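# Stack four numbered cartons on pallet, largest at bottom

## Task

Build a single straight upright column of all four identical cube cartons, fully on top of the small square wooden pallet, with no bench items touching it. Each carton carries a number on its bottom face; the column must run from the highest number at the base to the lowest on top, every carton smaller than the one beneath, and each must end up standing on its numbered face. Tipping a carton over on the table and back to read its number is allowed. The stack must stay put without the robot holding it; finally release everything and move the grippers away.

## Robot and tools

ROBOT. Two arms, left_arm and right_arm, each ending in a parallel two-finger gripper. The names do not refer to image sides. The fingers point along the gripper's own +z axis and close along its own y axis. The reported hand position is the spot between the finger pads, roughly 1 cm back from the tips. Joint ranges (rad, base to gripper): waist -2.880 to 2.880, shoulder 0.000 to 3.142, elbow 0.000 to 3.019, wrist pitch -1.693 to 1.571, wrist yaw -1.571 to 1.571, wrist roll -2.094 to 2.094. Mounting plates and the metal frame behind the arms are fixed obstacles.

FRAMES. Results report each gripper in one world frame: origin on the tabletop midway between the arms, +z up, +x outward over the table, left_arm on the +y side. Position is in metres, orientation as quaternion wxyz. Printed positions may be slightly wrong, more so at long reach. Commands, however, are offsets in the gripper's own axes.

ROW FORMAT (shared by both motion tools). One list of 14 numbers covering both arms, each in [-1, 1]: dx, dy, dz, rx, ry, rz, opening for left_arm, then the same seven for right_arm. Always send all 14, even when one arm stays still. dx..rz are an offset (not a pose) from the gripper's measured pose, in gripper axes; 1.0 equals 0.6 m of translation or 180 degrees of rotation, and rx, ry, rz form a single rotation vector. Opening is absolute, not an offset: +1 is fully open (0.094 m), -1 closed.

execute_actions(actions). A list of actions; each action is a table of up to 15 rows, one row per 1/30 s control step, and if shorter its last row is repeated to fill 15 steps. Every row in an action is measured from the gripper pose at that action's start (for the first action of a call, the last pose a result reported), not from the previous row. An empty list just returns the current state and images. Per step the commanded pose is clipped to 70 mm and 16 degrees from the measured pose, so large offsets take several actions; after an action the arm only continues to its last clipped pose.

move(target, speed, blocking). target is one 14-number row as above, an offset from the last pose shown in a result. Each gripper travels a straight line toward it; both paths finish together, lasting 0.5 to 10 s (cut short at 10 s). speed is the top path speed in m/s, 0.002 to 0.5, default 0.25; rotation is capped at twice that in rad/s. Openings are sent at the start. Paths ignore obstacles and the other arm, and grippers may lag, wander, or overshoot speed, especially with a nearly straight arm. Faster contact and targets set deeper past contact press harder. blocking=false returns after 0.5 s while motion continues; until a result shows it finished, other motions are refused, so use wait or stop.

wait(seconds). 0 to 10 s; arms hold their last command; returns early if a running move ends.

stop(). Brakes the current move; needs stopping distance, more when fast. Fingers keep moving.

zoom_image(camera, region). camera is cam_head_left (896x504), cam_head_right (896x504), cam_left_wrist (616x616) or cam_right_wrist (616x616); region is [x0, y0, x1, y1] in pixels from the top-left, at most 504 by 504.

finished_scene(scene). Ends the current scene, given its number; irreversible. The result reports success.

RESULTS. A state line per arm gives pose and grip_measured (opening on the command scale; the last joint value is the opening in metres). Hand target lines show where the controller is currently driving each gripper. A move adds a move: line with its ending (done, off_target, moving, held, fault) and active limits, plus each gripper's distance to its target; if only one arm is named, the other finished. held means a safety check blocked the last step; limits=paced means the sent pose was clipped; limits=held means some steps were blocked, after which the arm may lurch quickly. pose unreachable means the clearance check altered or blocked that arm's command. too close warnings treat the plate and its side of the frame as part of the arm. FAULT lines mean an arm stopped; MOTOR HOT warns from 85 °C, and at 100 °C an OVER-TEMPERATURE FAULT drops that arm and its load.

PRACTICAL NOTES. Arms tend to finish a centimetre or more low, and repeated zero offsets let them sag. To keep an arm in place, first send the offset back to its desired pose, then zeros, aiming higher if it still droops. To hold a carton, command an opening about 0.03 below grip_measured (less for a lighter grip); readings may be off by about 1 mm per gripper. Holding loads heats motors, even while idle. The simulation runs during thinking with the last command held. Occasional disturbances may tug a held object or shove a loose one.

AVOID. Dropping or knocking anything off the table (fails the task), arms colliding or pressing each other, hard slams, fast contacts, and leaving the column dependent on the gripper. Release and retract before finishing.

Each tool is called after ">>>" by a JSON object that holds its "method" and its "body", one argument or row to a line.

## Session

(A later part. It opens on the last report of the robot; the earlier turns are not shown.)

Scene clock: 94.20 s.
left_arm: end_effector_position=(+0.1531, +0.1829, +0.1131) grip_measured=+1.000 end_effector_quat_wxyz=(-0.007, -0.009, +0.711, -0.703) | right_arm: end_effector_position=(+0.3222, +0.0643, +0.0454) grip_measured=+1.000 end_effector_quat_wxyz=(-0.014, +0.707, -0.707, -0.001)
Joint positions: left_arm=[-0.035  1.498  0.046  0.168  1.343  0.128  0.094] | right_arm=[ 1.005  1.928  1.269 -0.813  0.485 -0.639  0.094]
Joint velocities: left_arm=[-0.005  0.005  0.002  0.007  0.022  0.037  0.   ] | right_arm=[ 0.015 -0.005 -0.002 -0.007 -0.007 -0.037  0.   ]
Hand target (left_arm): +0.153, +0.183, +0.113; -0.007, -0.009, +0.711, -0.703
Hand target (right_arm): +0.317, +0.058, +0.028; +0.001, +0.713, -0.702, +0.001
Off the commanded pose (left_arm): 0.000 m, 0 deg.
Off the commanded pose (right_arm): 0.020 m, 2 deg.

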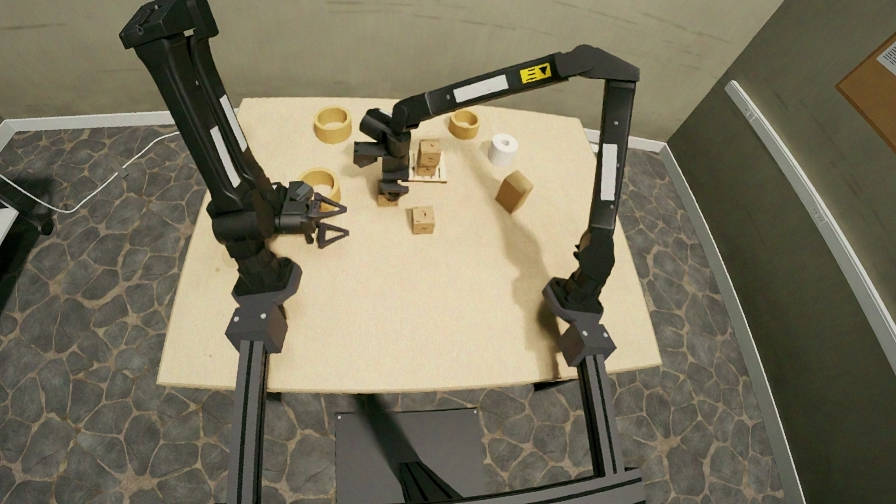

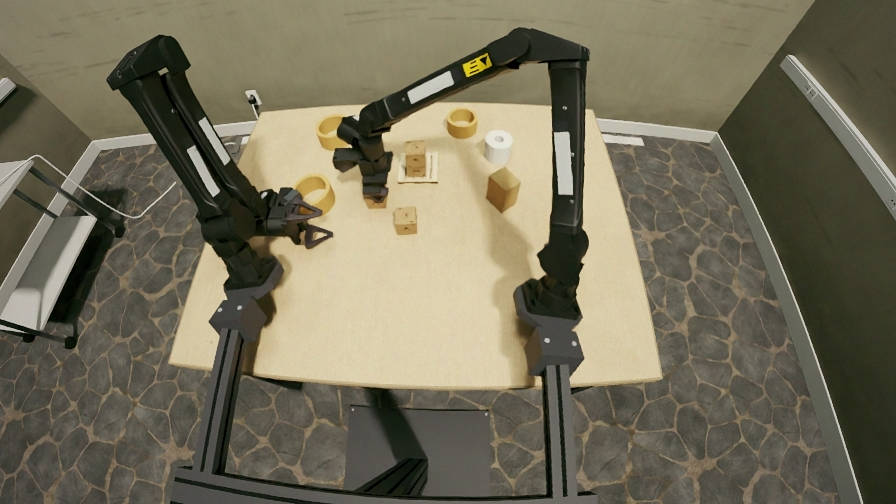

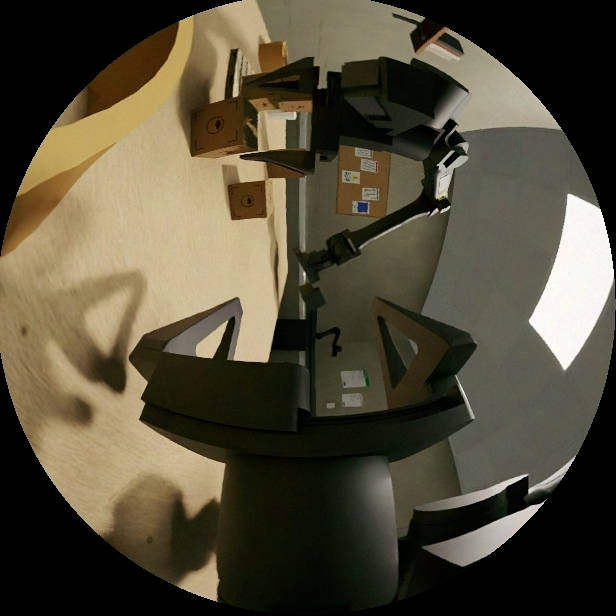

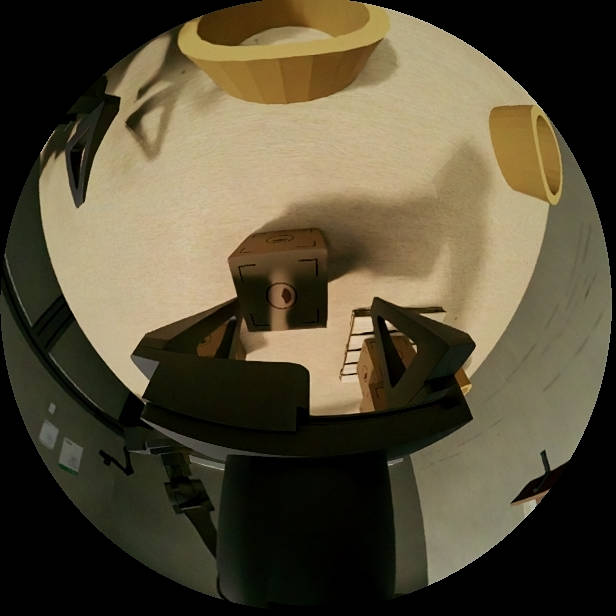

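>>> {"method": "move", "body": {
  "target": [0,0,0,0,0,0,1,-0.02,0.04,0.04,0,0,0,1],
  "speed": 0.06
}}

Scene clock: 95.33 s.
left_arm: end_effector_position=(+0.1531, +0.1829, +0.1131) grip_measured=+1.000 end_effector_quat_wxyz=(-0.007, -0.009, +0.711, -0.703) | right_arm: end_effector_position=(+0.3125, +0.0725, +0.0296) grip_measured=+1.000 end_effector_quat_wxyz=(-0.020, +0.704, -0.710, -0.002)
Joint positions: left_arm=[-0.035  1.498  0.046  0.168  1.343  0.128  0.094] | right_arm=[ 1.012  1.96   1.256 -0.758  0.486 -0.629  0.094]
Joint velocities: left_arm=[-0.005 -0.015 -0.007 -0.007 -0.037  0.022  0.   ] | right_arm=[ 0.005 -0.005 -0.002  0.002 -0.051  0.022  0.   ]
Hand target (left_arm): +0.153, +0.183, +0.113; -0.007, -0.009, +0.711, -0.703
Hand target (right_arm): +0.299, +0.076, +0.021; -0.014, +0.707, -0.707, -0.001
Off the commanded pose (left_arm): 0.000 m, 0 deg.
Off the commanded pose (right_arm): 0.017 m, 1 deg.
move: off_target (right_arm)

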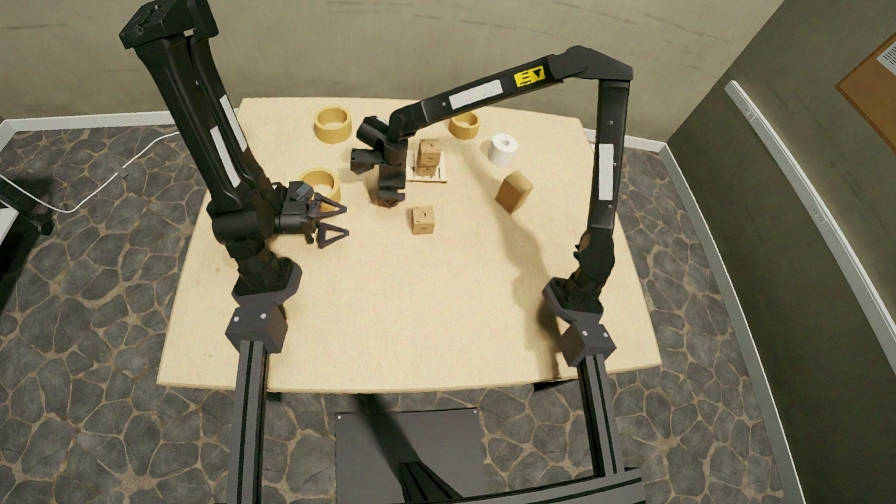

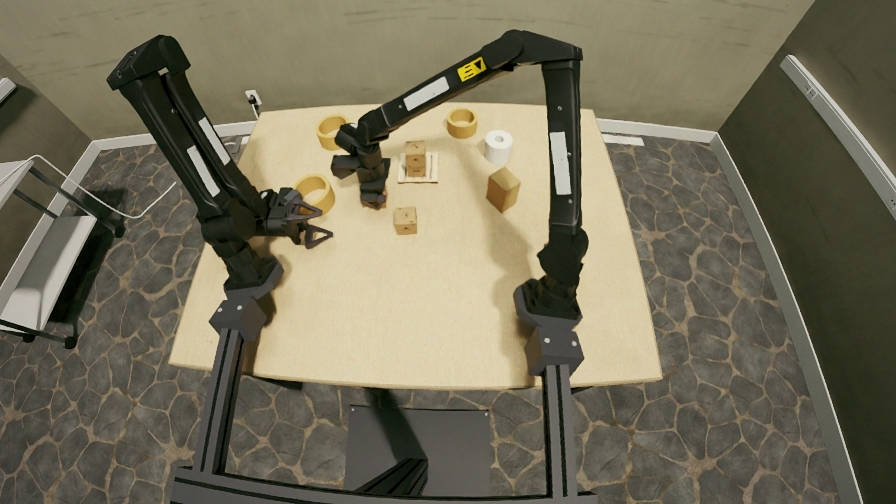

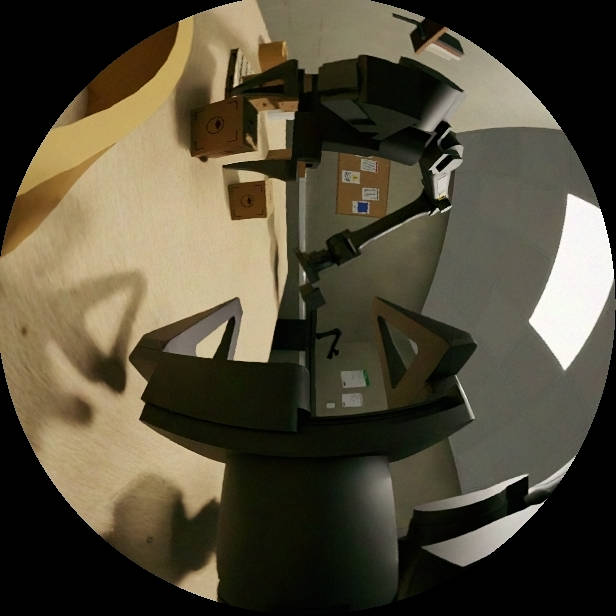

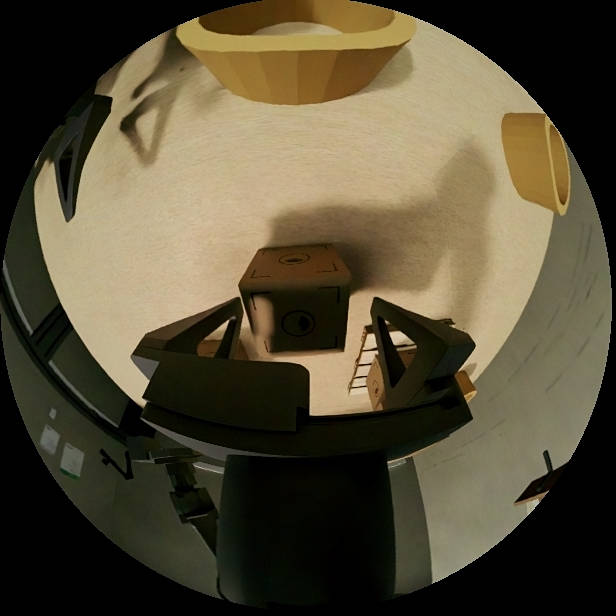

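>>> {"method": "execute_actions", "body": {
  "actions": [
    [[0,0,0,0,0,0,1,0,0,0,0,0,0,0.05]],
    [[0,0,0,0,0,0,1,0,0,0,0,0,0,0.05]]
  ]
}}

>>> {"method": "move", "body": {
  "target": [0,0,0,0,0,0,1,0,0,-0.29,0,0,0,0.05],
  "speed": 0.15
}}

>>> {"method": "move", "body": {
  "target": [0,0,0,0,0,0,1,0.16,-0.2,-0.01,0.01,-0.01,0,0.05],
  "speed": 0.15
}}

Scene clock: 96.63 s.
left_arm: end_effector_position=(+0.1531, +0.1829, +0.1131) grip_measured=+1.000 end_effector_quat_wxyz=(-0.007, -0.009, +0.711, -0.703) | right_arm: end_effector_position=(+0.3125, +0.0725, +0.0296) grip_measured=+0.132 end_effector_quat_wxyz=(-0.020, +0.704, -0.710, -0.002)
Joint positions: left_arm=[-0.035  1.498  0.046  0.168  1.343  0.128  0.094] | right_arm=[ 1.012  1.96   1.256 -0.758  0.486 -0.628  0.053]
Joint velocities: left_arm=[ 0.005 -0.015 -0.007 -0.017 -0.037  0.022  0.   ] | right_arm=[-0.005 -0.015 -0.002  0.022 -0.051 -0.037  0.001]
Hand target (left_arm): +0.153, +0.183, +0.113; -0.007, -0.009, +0.711, -0.703
Hand target (right_arm): +0.312, +0.073, +0.030; -0.020, +0.704, -0.710, -0.002
Off the commanded pose (left_arm): 0.000 m, 0 deg.
Off the commanded pose (right_arm): 0.000 m, 0 deg.

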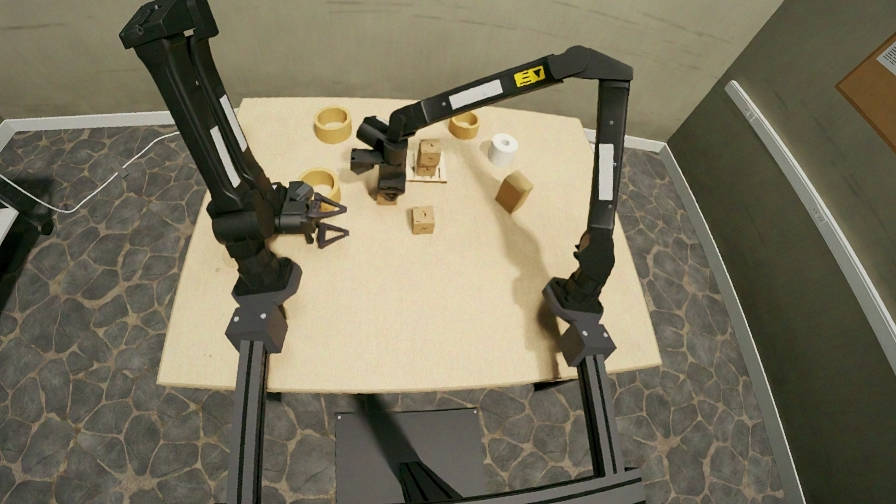

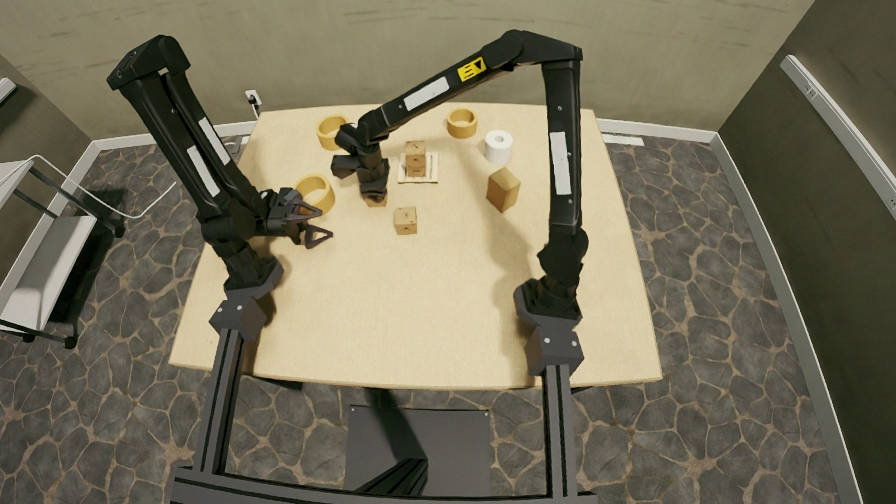

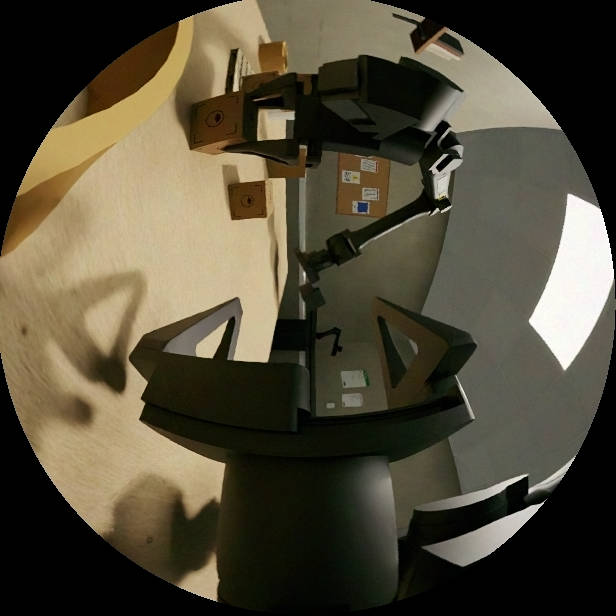

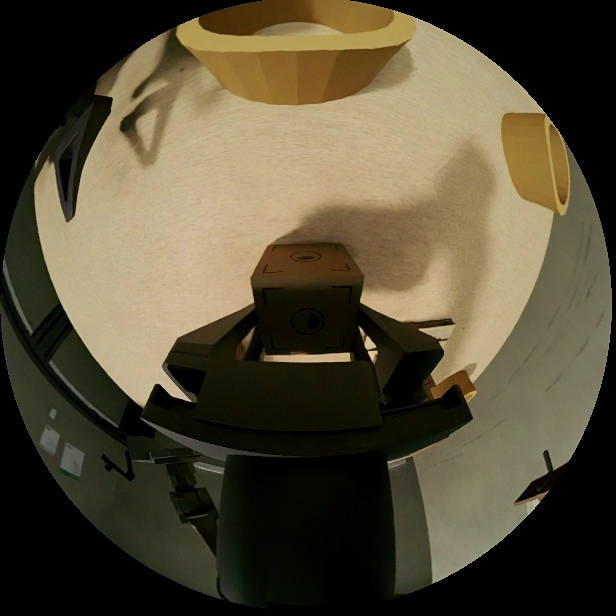

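Scene clock: 98.20 s.
left_arm: end_effector_position=(+0.1531, +0.1829, +0.1131) grip_measured=+1.000 end_effector_quat_wxyz=(-0.007, -0.009, +0.711, -0.703) | right_arm: end_effector_position=(+0.2935, +0.0557, +0.1809) grip_measured=+0.132 end_effector_quat_wxyz=(+0.004, +0.715, -0.699, +0.006)
Joint positions: left_arm=[-0.035  1.498  0.046  0.168  1.343  0.128  0.094] | right_arm=[ 1.163  1.762  1.353 -1.191  0.496 -0.46   0.053]
Joint velocities: left_arm=[-0.015  0.005  0.007  0.002 -0.037 -0.007  0.   ] | right_arm=[-0.015 -0.005  0.007 -0.017 -0.022 -0.051  0.001]
Hand target (left_arm): +0.153, +0.183, +0.113; -0.007, -0.009, +0.711, -0.703
Hand target (right_arm): +0.305, +0.066, +0.202; -0.019, +0.704, -0.710, -0.001
Off the commanded pose (left_arm): 0.000 m, 0 deg.
Off the commanded pose (right_arm): 0.029 m, 3 deg.
move: off_target (right_arm)

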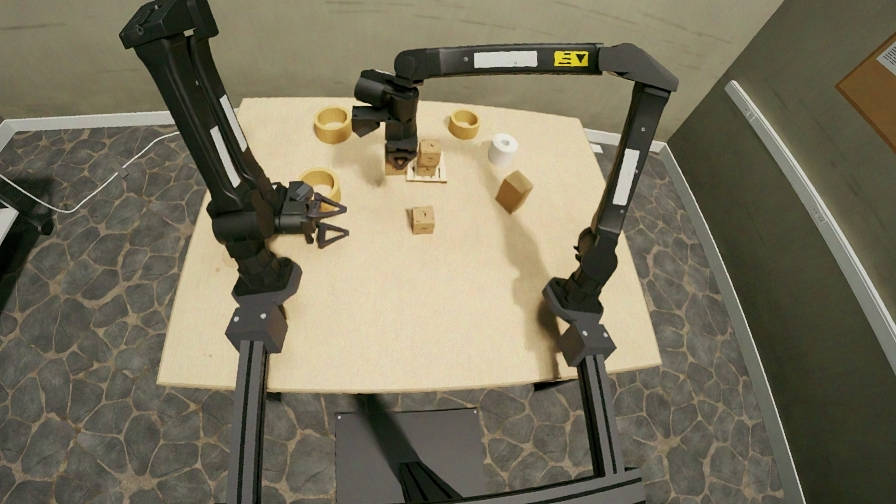

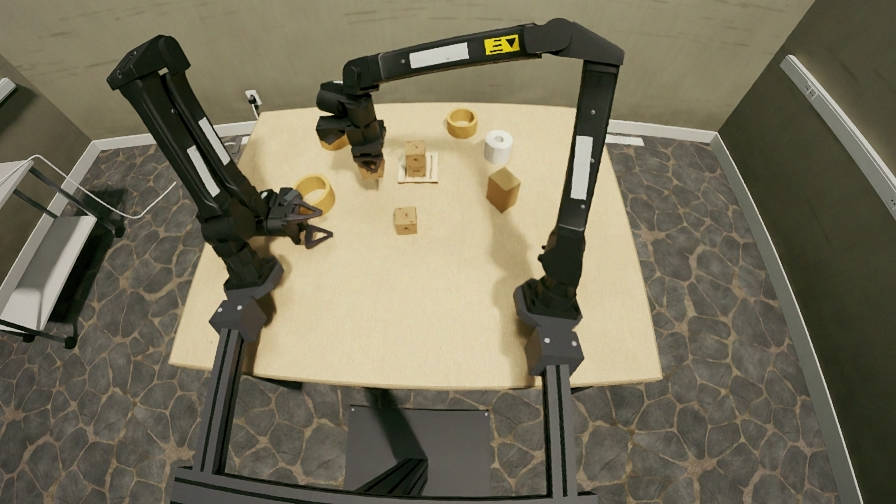

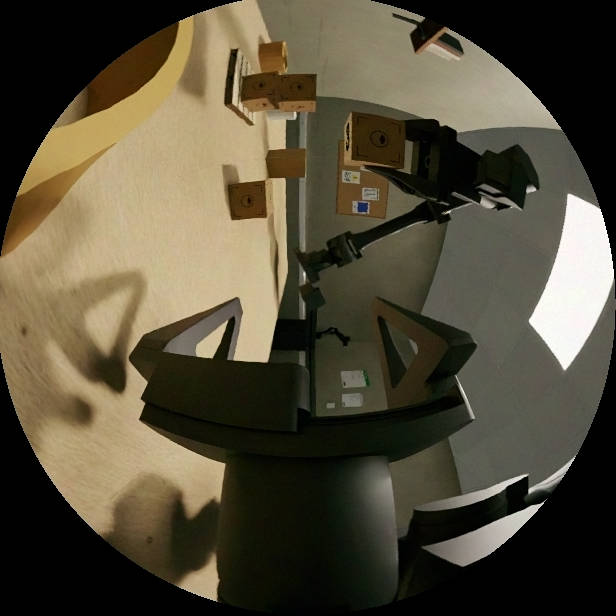

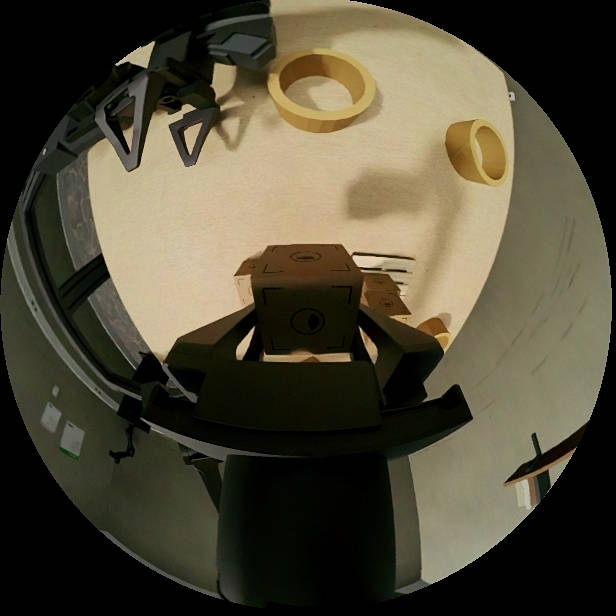

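Scene clock: 99.70 s.
left_arm: end_effector_position=(+0.1531, +0.1829, +0.1131) grip_measured=+1.000 end_effector_quat_wxyz=(-0.007, -0.009, +0.711, -0.703) | right_arm: end_effector_position=(+0.4006, -0.0366, +0.1769) grip_measured=+0.132 end_effector_quat_wxyz=(-0.001, +0.719, -0.695, +0.005)
Joint positions: left_arm=[-0.035  1.498  0.046  0.168  1.343  0.128  0.094] | right_arm=[ 0.909  1.628  1.344 -1.17   0.484 -0.764  0.053]
Joint velocities: left_arm=[-0.015  0.005 -0.002  0.002  0.007  0.066  0.   ] | right_arm=[ 0.005  0.015 -0.012 -0.007 -0.051 -0.037  0.001]
Hand target (left_arm): +0.153, +0.183, +0.113; -0.007, -0.009, +0.711, -0.703
Hand target (right_arm): +0.414, -0.037, +0.190; -0.020, +0.715, -0.699, +0.004
Off the commanded pose (left_arm): 0.000 m, 0 deg.
Off the commanded pose (right_arm): 0.019 m, 2 deg.
move: off_target (right_arm)

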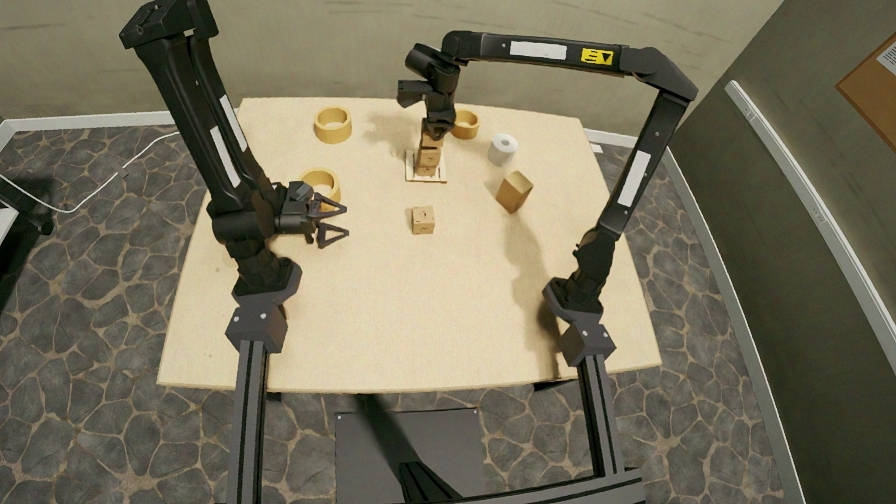

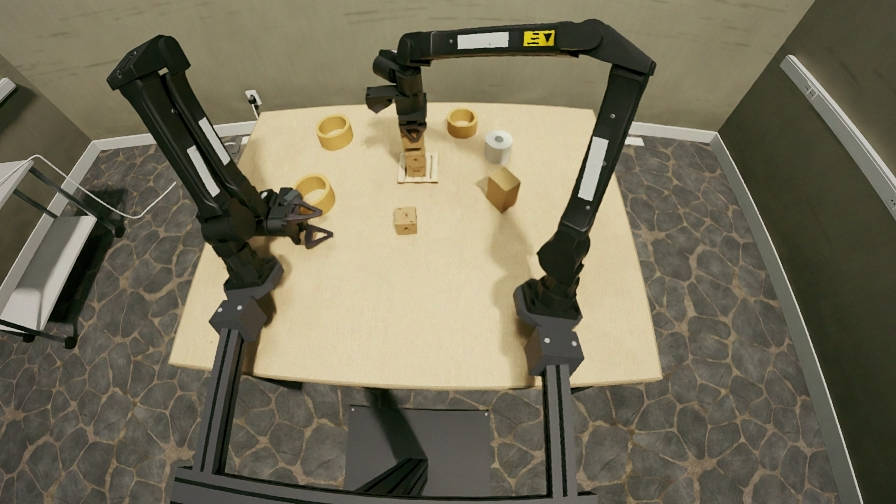

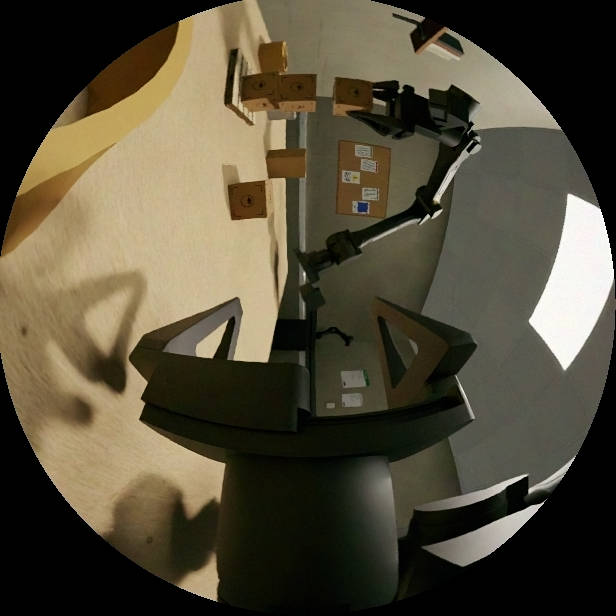

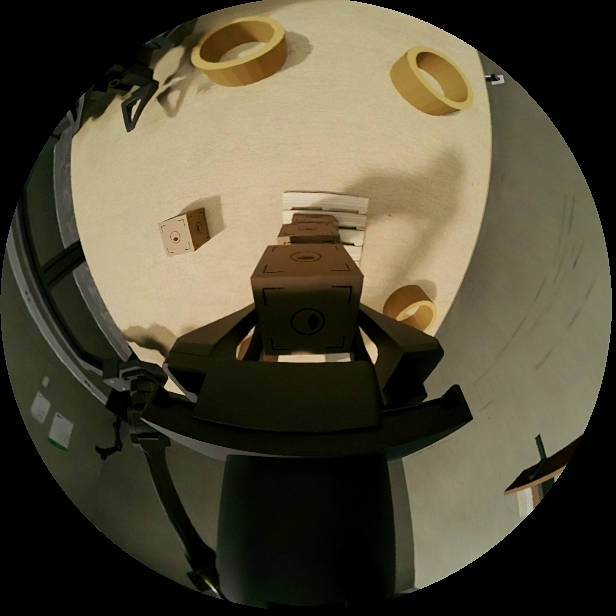

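>>> {"method": "move", "body": {
  "target": [0,0,0,0,0,0,1,0,0,0.058,0,0,0.012,0.05],
  "speed": 0.05
}}

>>> {"method": "zoom_image", "body": {
  "camera": "cam_left_wrist",
  "region": [200,30,440,160]
}}

>>> {"method": "zoom_image", "body": {
  "camera": "cam_head_right",
  "region": [370,110,470,200]
}}

Scene clock: 100.93 s.
left_arm: end_effector_position=(+0.1531, +0.1829, +0.1131) grip_measured=+1.000 end_effector_quat_wxyz=(-0.007, -0.009, +0.711, -0.703) | right_arm: end_effector_position=(+0.4034, -0.0352, +0.1579) grip_measured=+0.132 end_effector_quat_wxyz=(-0.014, +0.707, -0.707, +0.004)
Joint positions: left_arm=[-0.035  1.498  0.046  0.168  1.343  0.128  0.094] | right_arm=[ 0.889  1.635  1.307 -1.085  0.481 -0.766  0.053]
Joint velocities: left_arm=[-0.015 -0.015 -0.007 -0.002 -0.037  0.022  0.   ] | right_arm=[ 0.005 -0.005  0.002  0.027  0.007 -0.007  0.   ]
Hand target (left_arm): +0.153, +0.183, +0.113; -0.007, -0.009, +0.711, -0.703
Hand target (right_arm): +0.401, -0.037, +0.143; -0.001, +0.705, -0.709, +0.005
Off the commanded pose (left_arm): 0.000 m, 0 deg.
Off the commanded pose (right_arm): 0.016 m, 2 deg.
move: off_target (right_arm)

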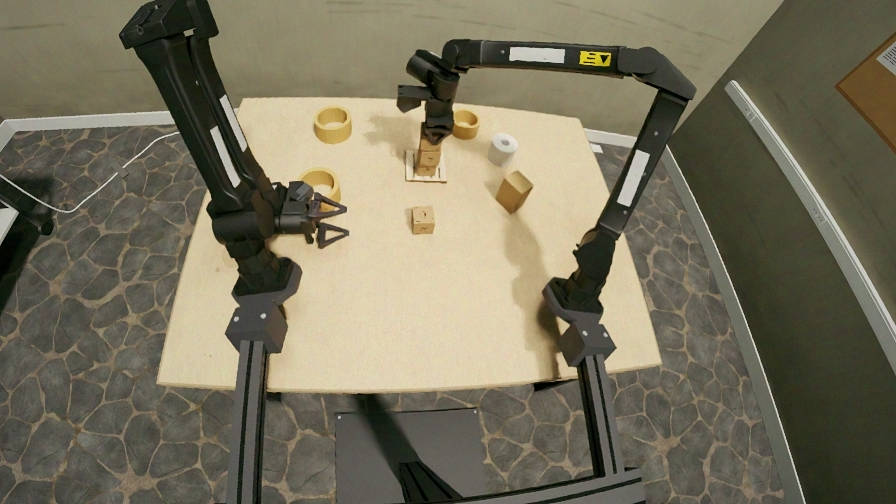

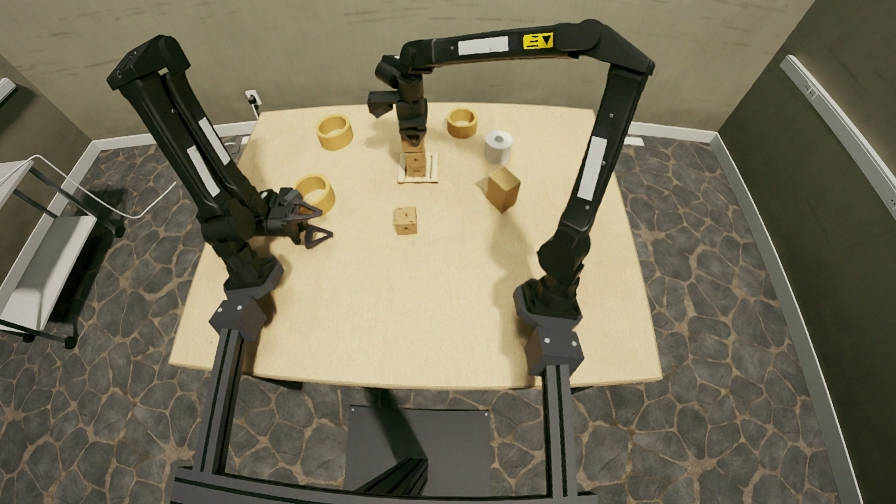

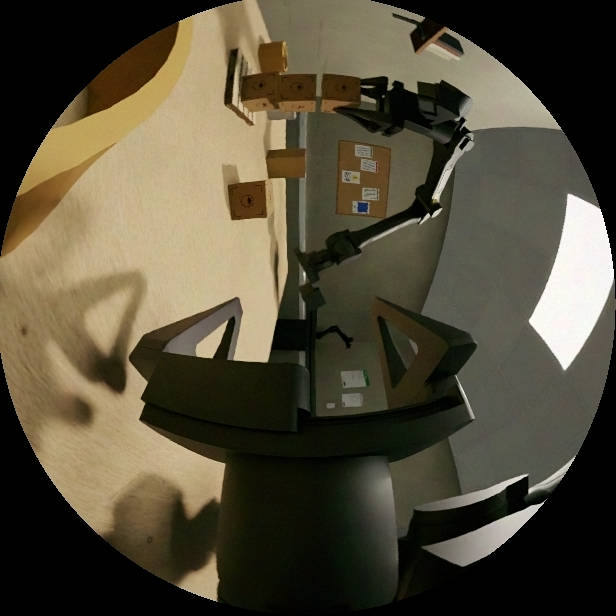

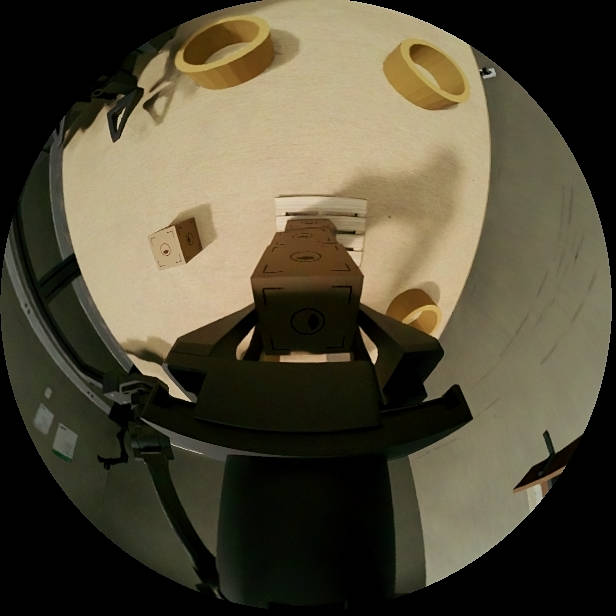

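Region (200, 30, 440, 160) of cam_left_wrist's 616x616 image, scaled by 2.100, with more detail than that image has; it fills the top 273 rows of this view, and the rest is white.

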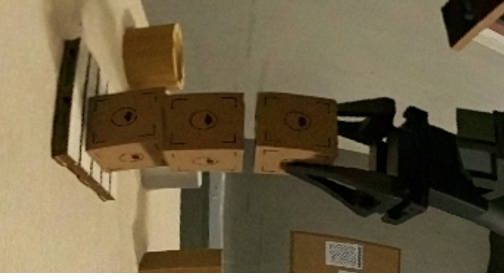

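Region (370, 110, 470, 200) of cam_head_right's 896x504 image, scaled by 5.040, with more detail than that image has; it fills the top 454 rows of this view, and the rest is white.

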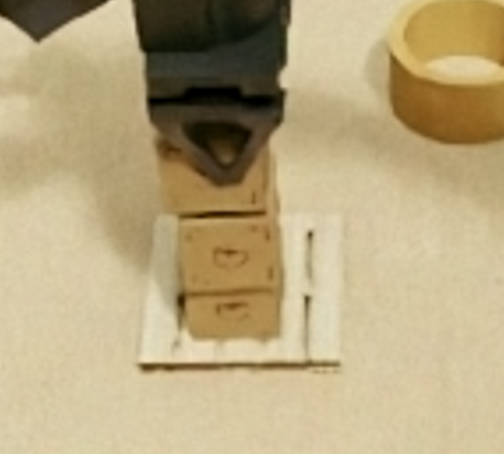

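Aligned.

>>> {"method": "execute_actions", "body": {
  "actions": [
    [[0,0,0,0,0,0,1,0.008,0.005,0.038,0,0,0,0.05]],
    [[0,0,0,0,0,0,1,0,0,0,0,0,0,0.05]]
  ]
}}

>>> {"method": "zoom_image", "body": {
  "camera": "cam_left_wrist",
  "region": [200,30,440,160]
}}

Scene clock: 102.13 s.
left_arm: end_effector_position=(+0.1531, +0.1829, +0.1131) grip_measured=+1.000 end_effector_quat_wxyz=(-0.007, -0.009, +0.711, -0.703) | right_arm: end_effector_position=(+0.4007, -0.0333, +0.1487) grip_measured=+0.132 end_effector_quat_wxyz=(-0.023, +0.706, -0.708, +0.001)
Joint positions: left_arm=[-0.035  1.498  0.046  0.168  1.343  0.128  0.094] | right_arm=[ 0.885  1.633  1.277 -1.034  0.474 -0.778  0.053]
Joint velocities: left_arm=[-0.024  0.005 -0.012 -0.017 -0.037 -0.081  0.   ] | right_arm=[-0.015  0.005  0.002  0.017  0.022 -0.007  0.001]
Hand target (left_arm): +0.153, +0.183, +0.113; -0.007, -0.009, +0.711, -0.703
Hand target (right_arm): +0.401, -0.033, +0.149; -0.023, +0.706, -0.708, +0.001
Off the commanded pose (left_arm): 0.000 m, 0 deg.
Off the commanded pose (right_arm): 0.000 m, 0 deg.

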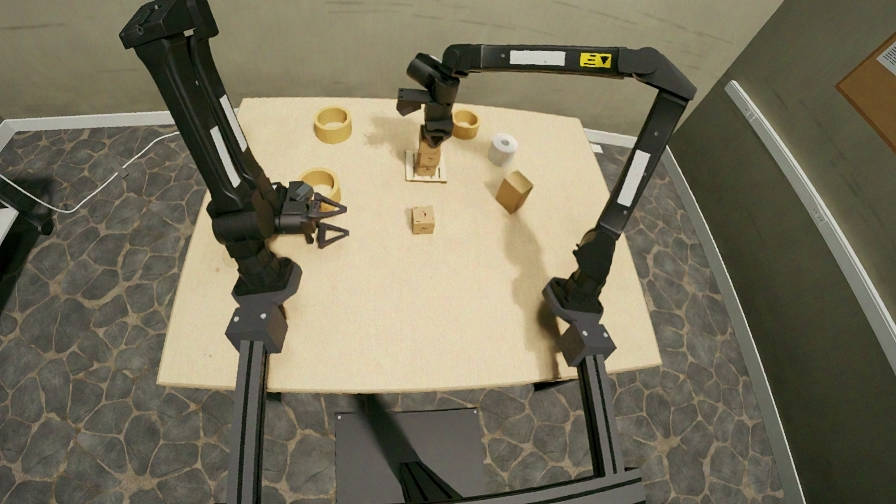

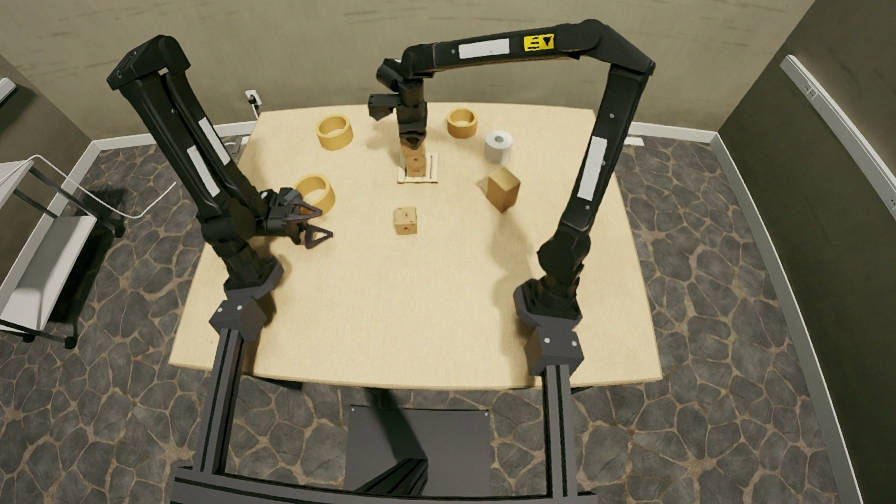

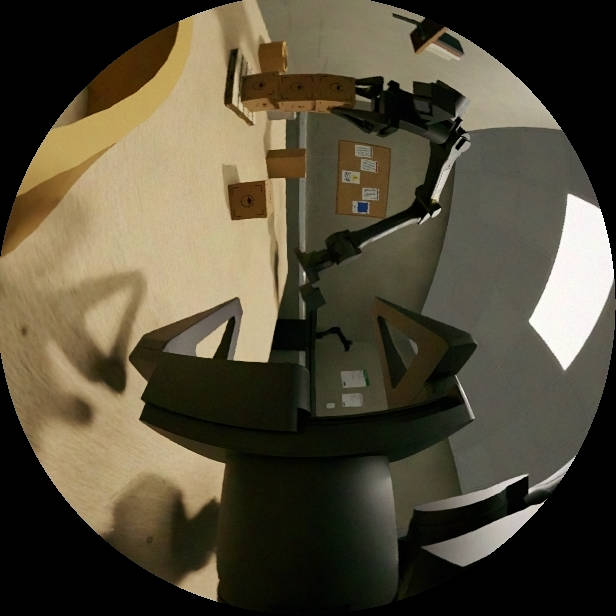

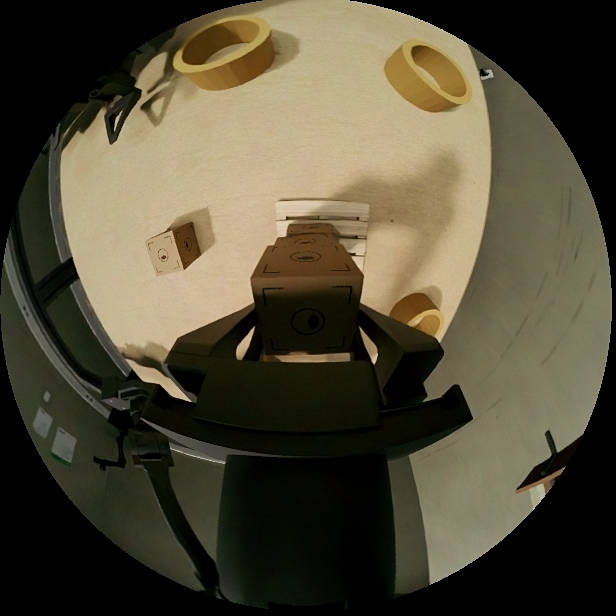

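Region (200, 30, 440, 160) of cam_left_wrist's 616x616 image, scaled by 2.100, with more detail than that image has; it fills the top 273 rows of this view, and the rest is white.

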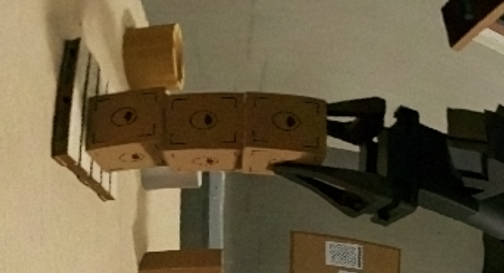

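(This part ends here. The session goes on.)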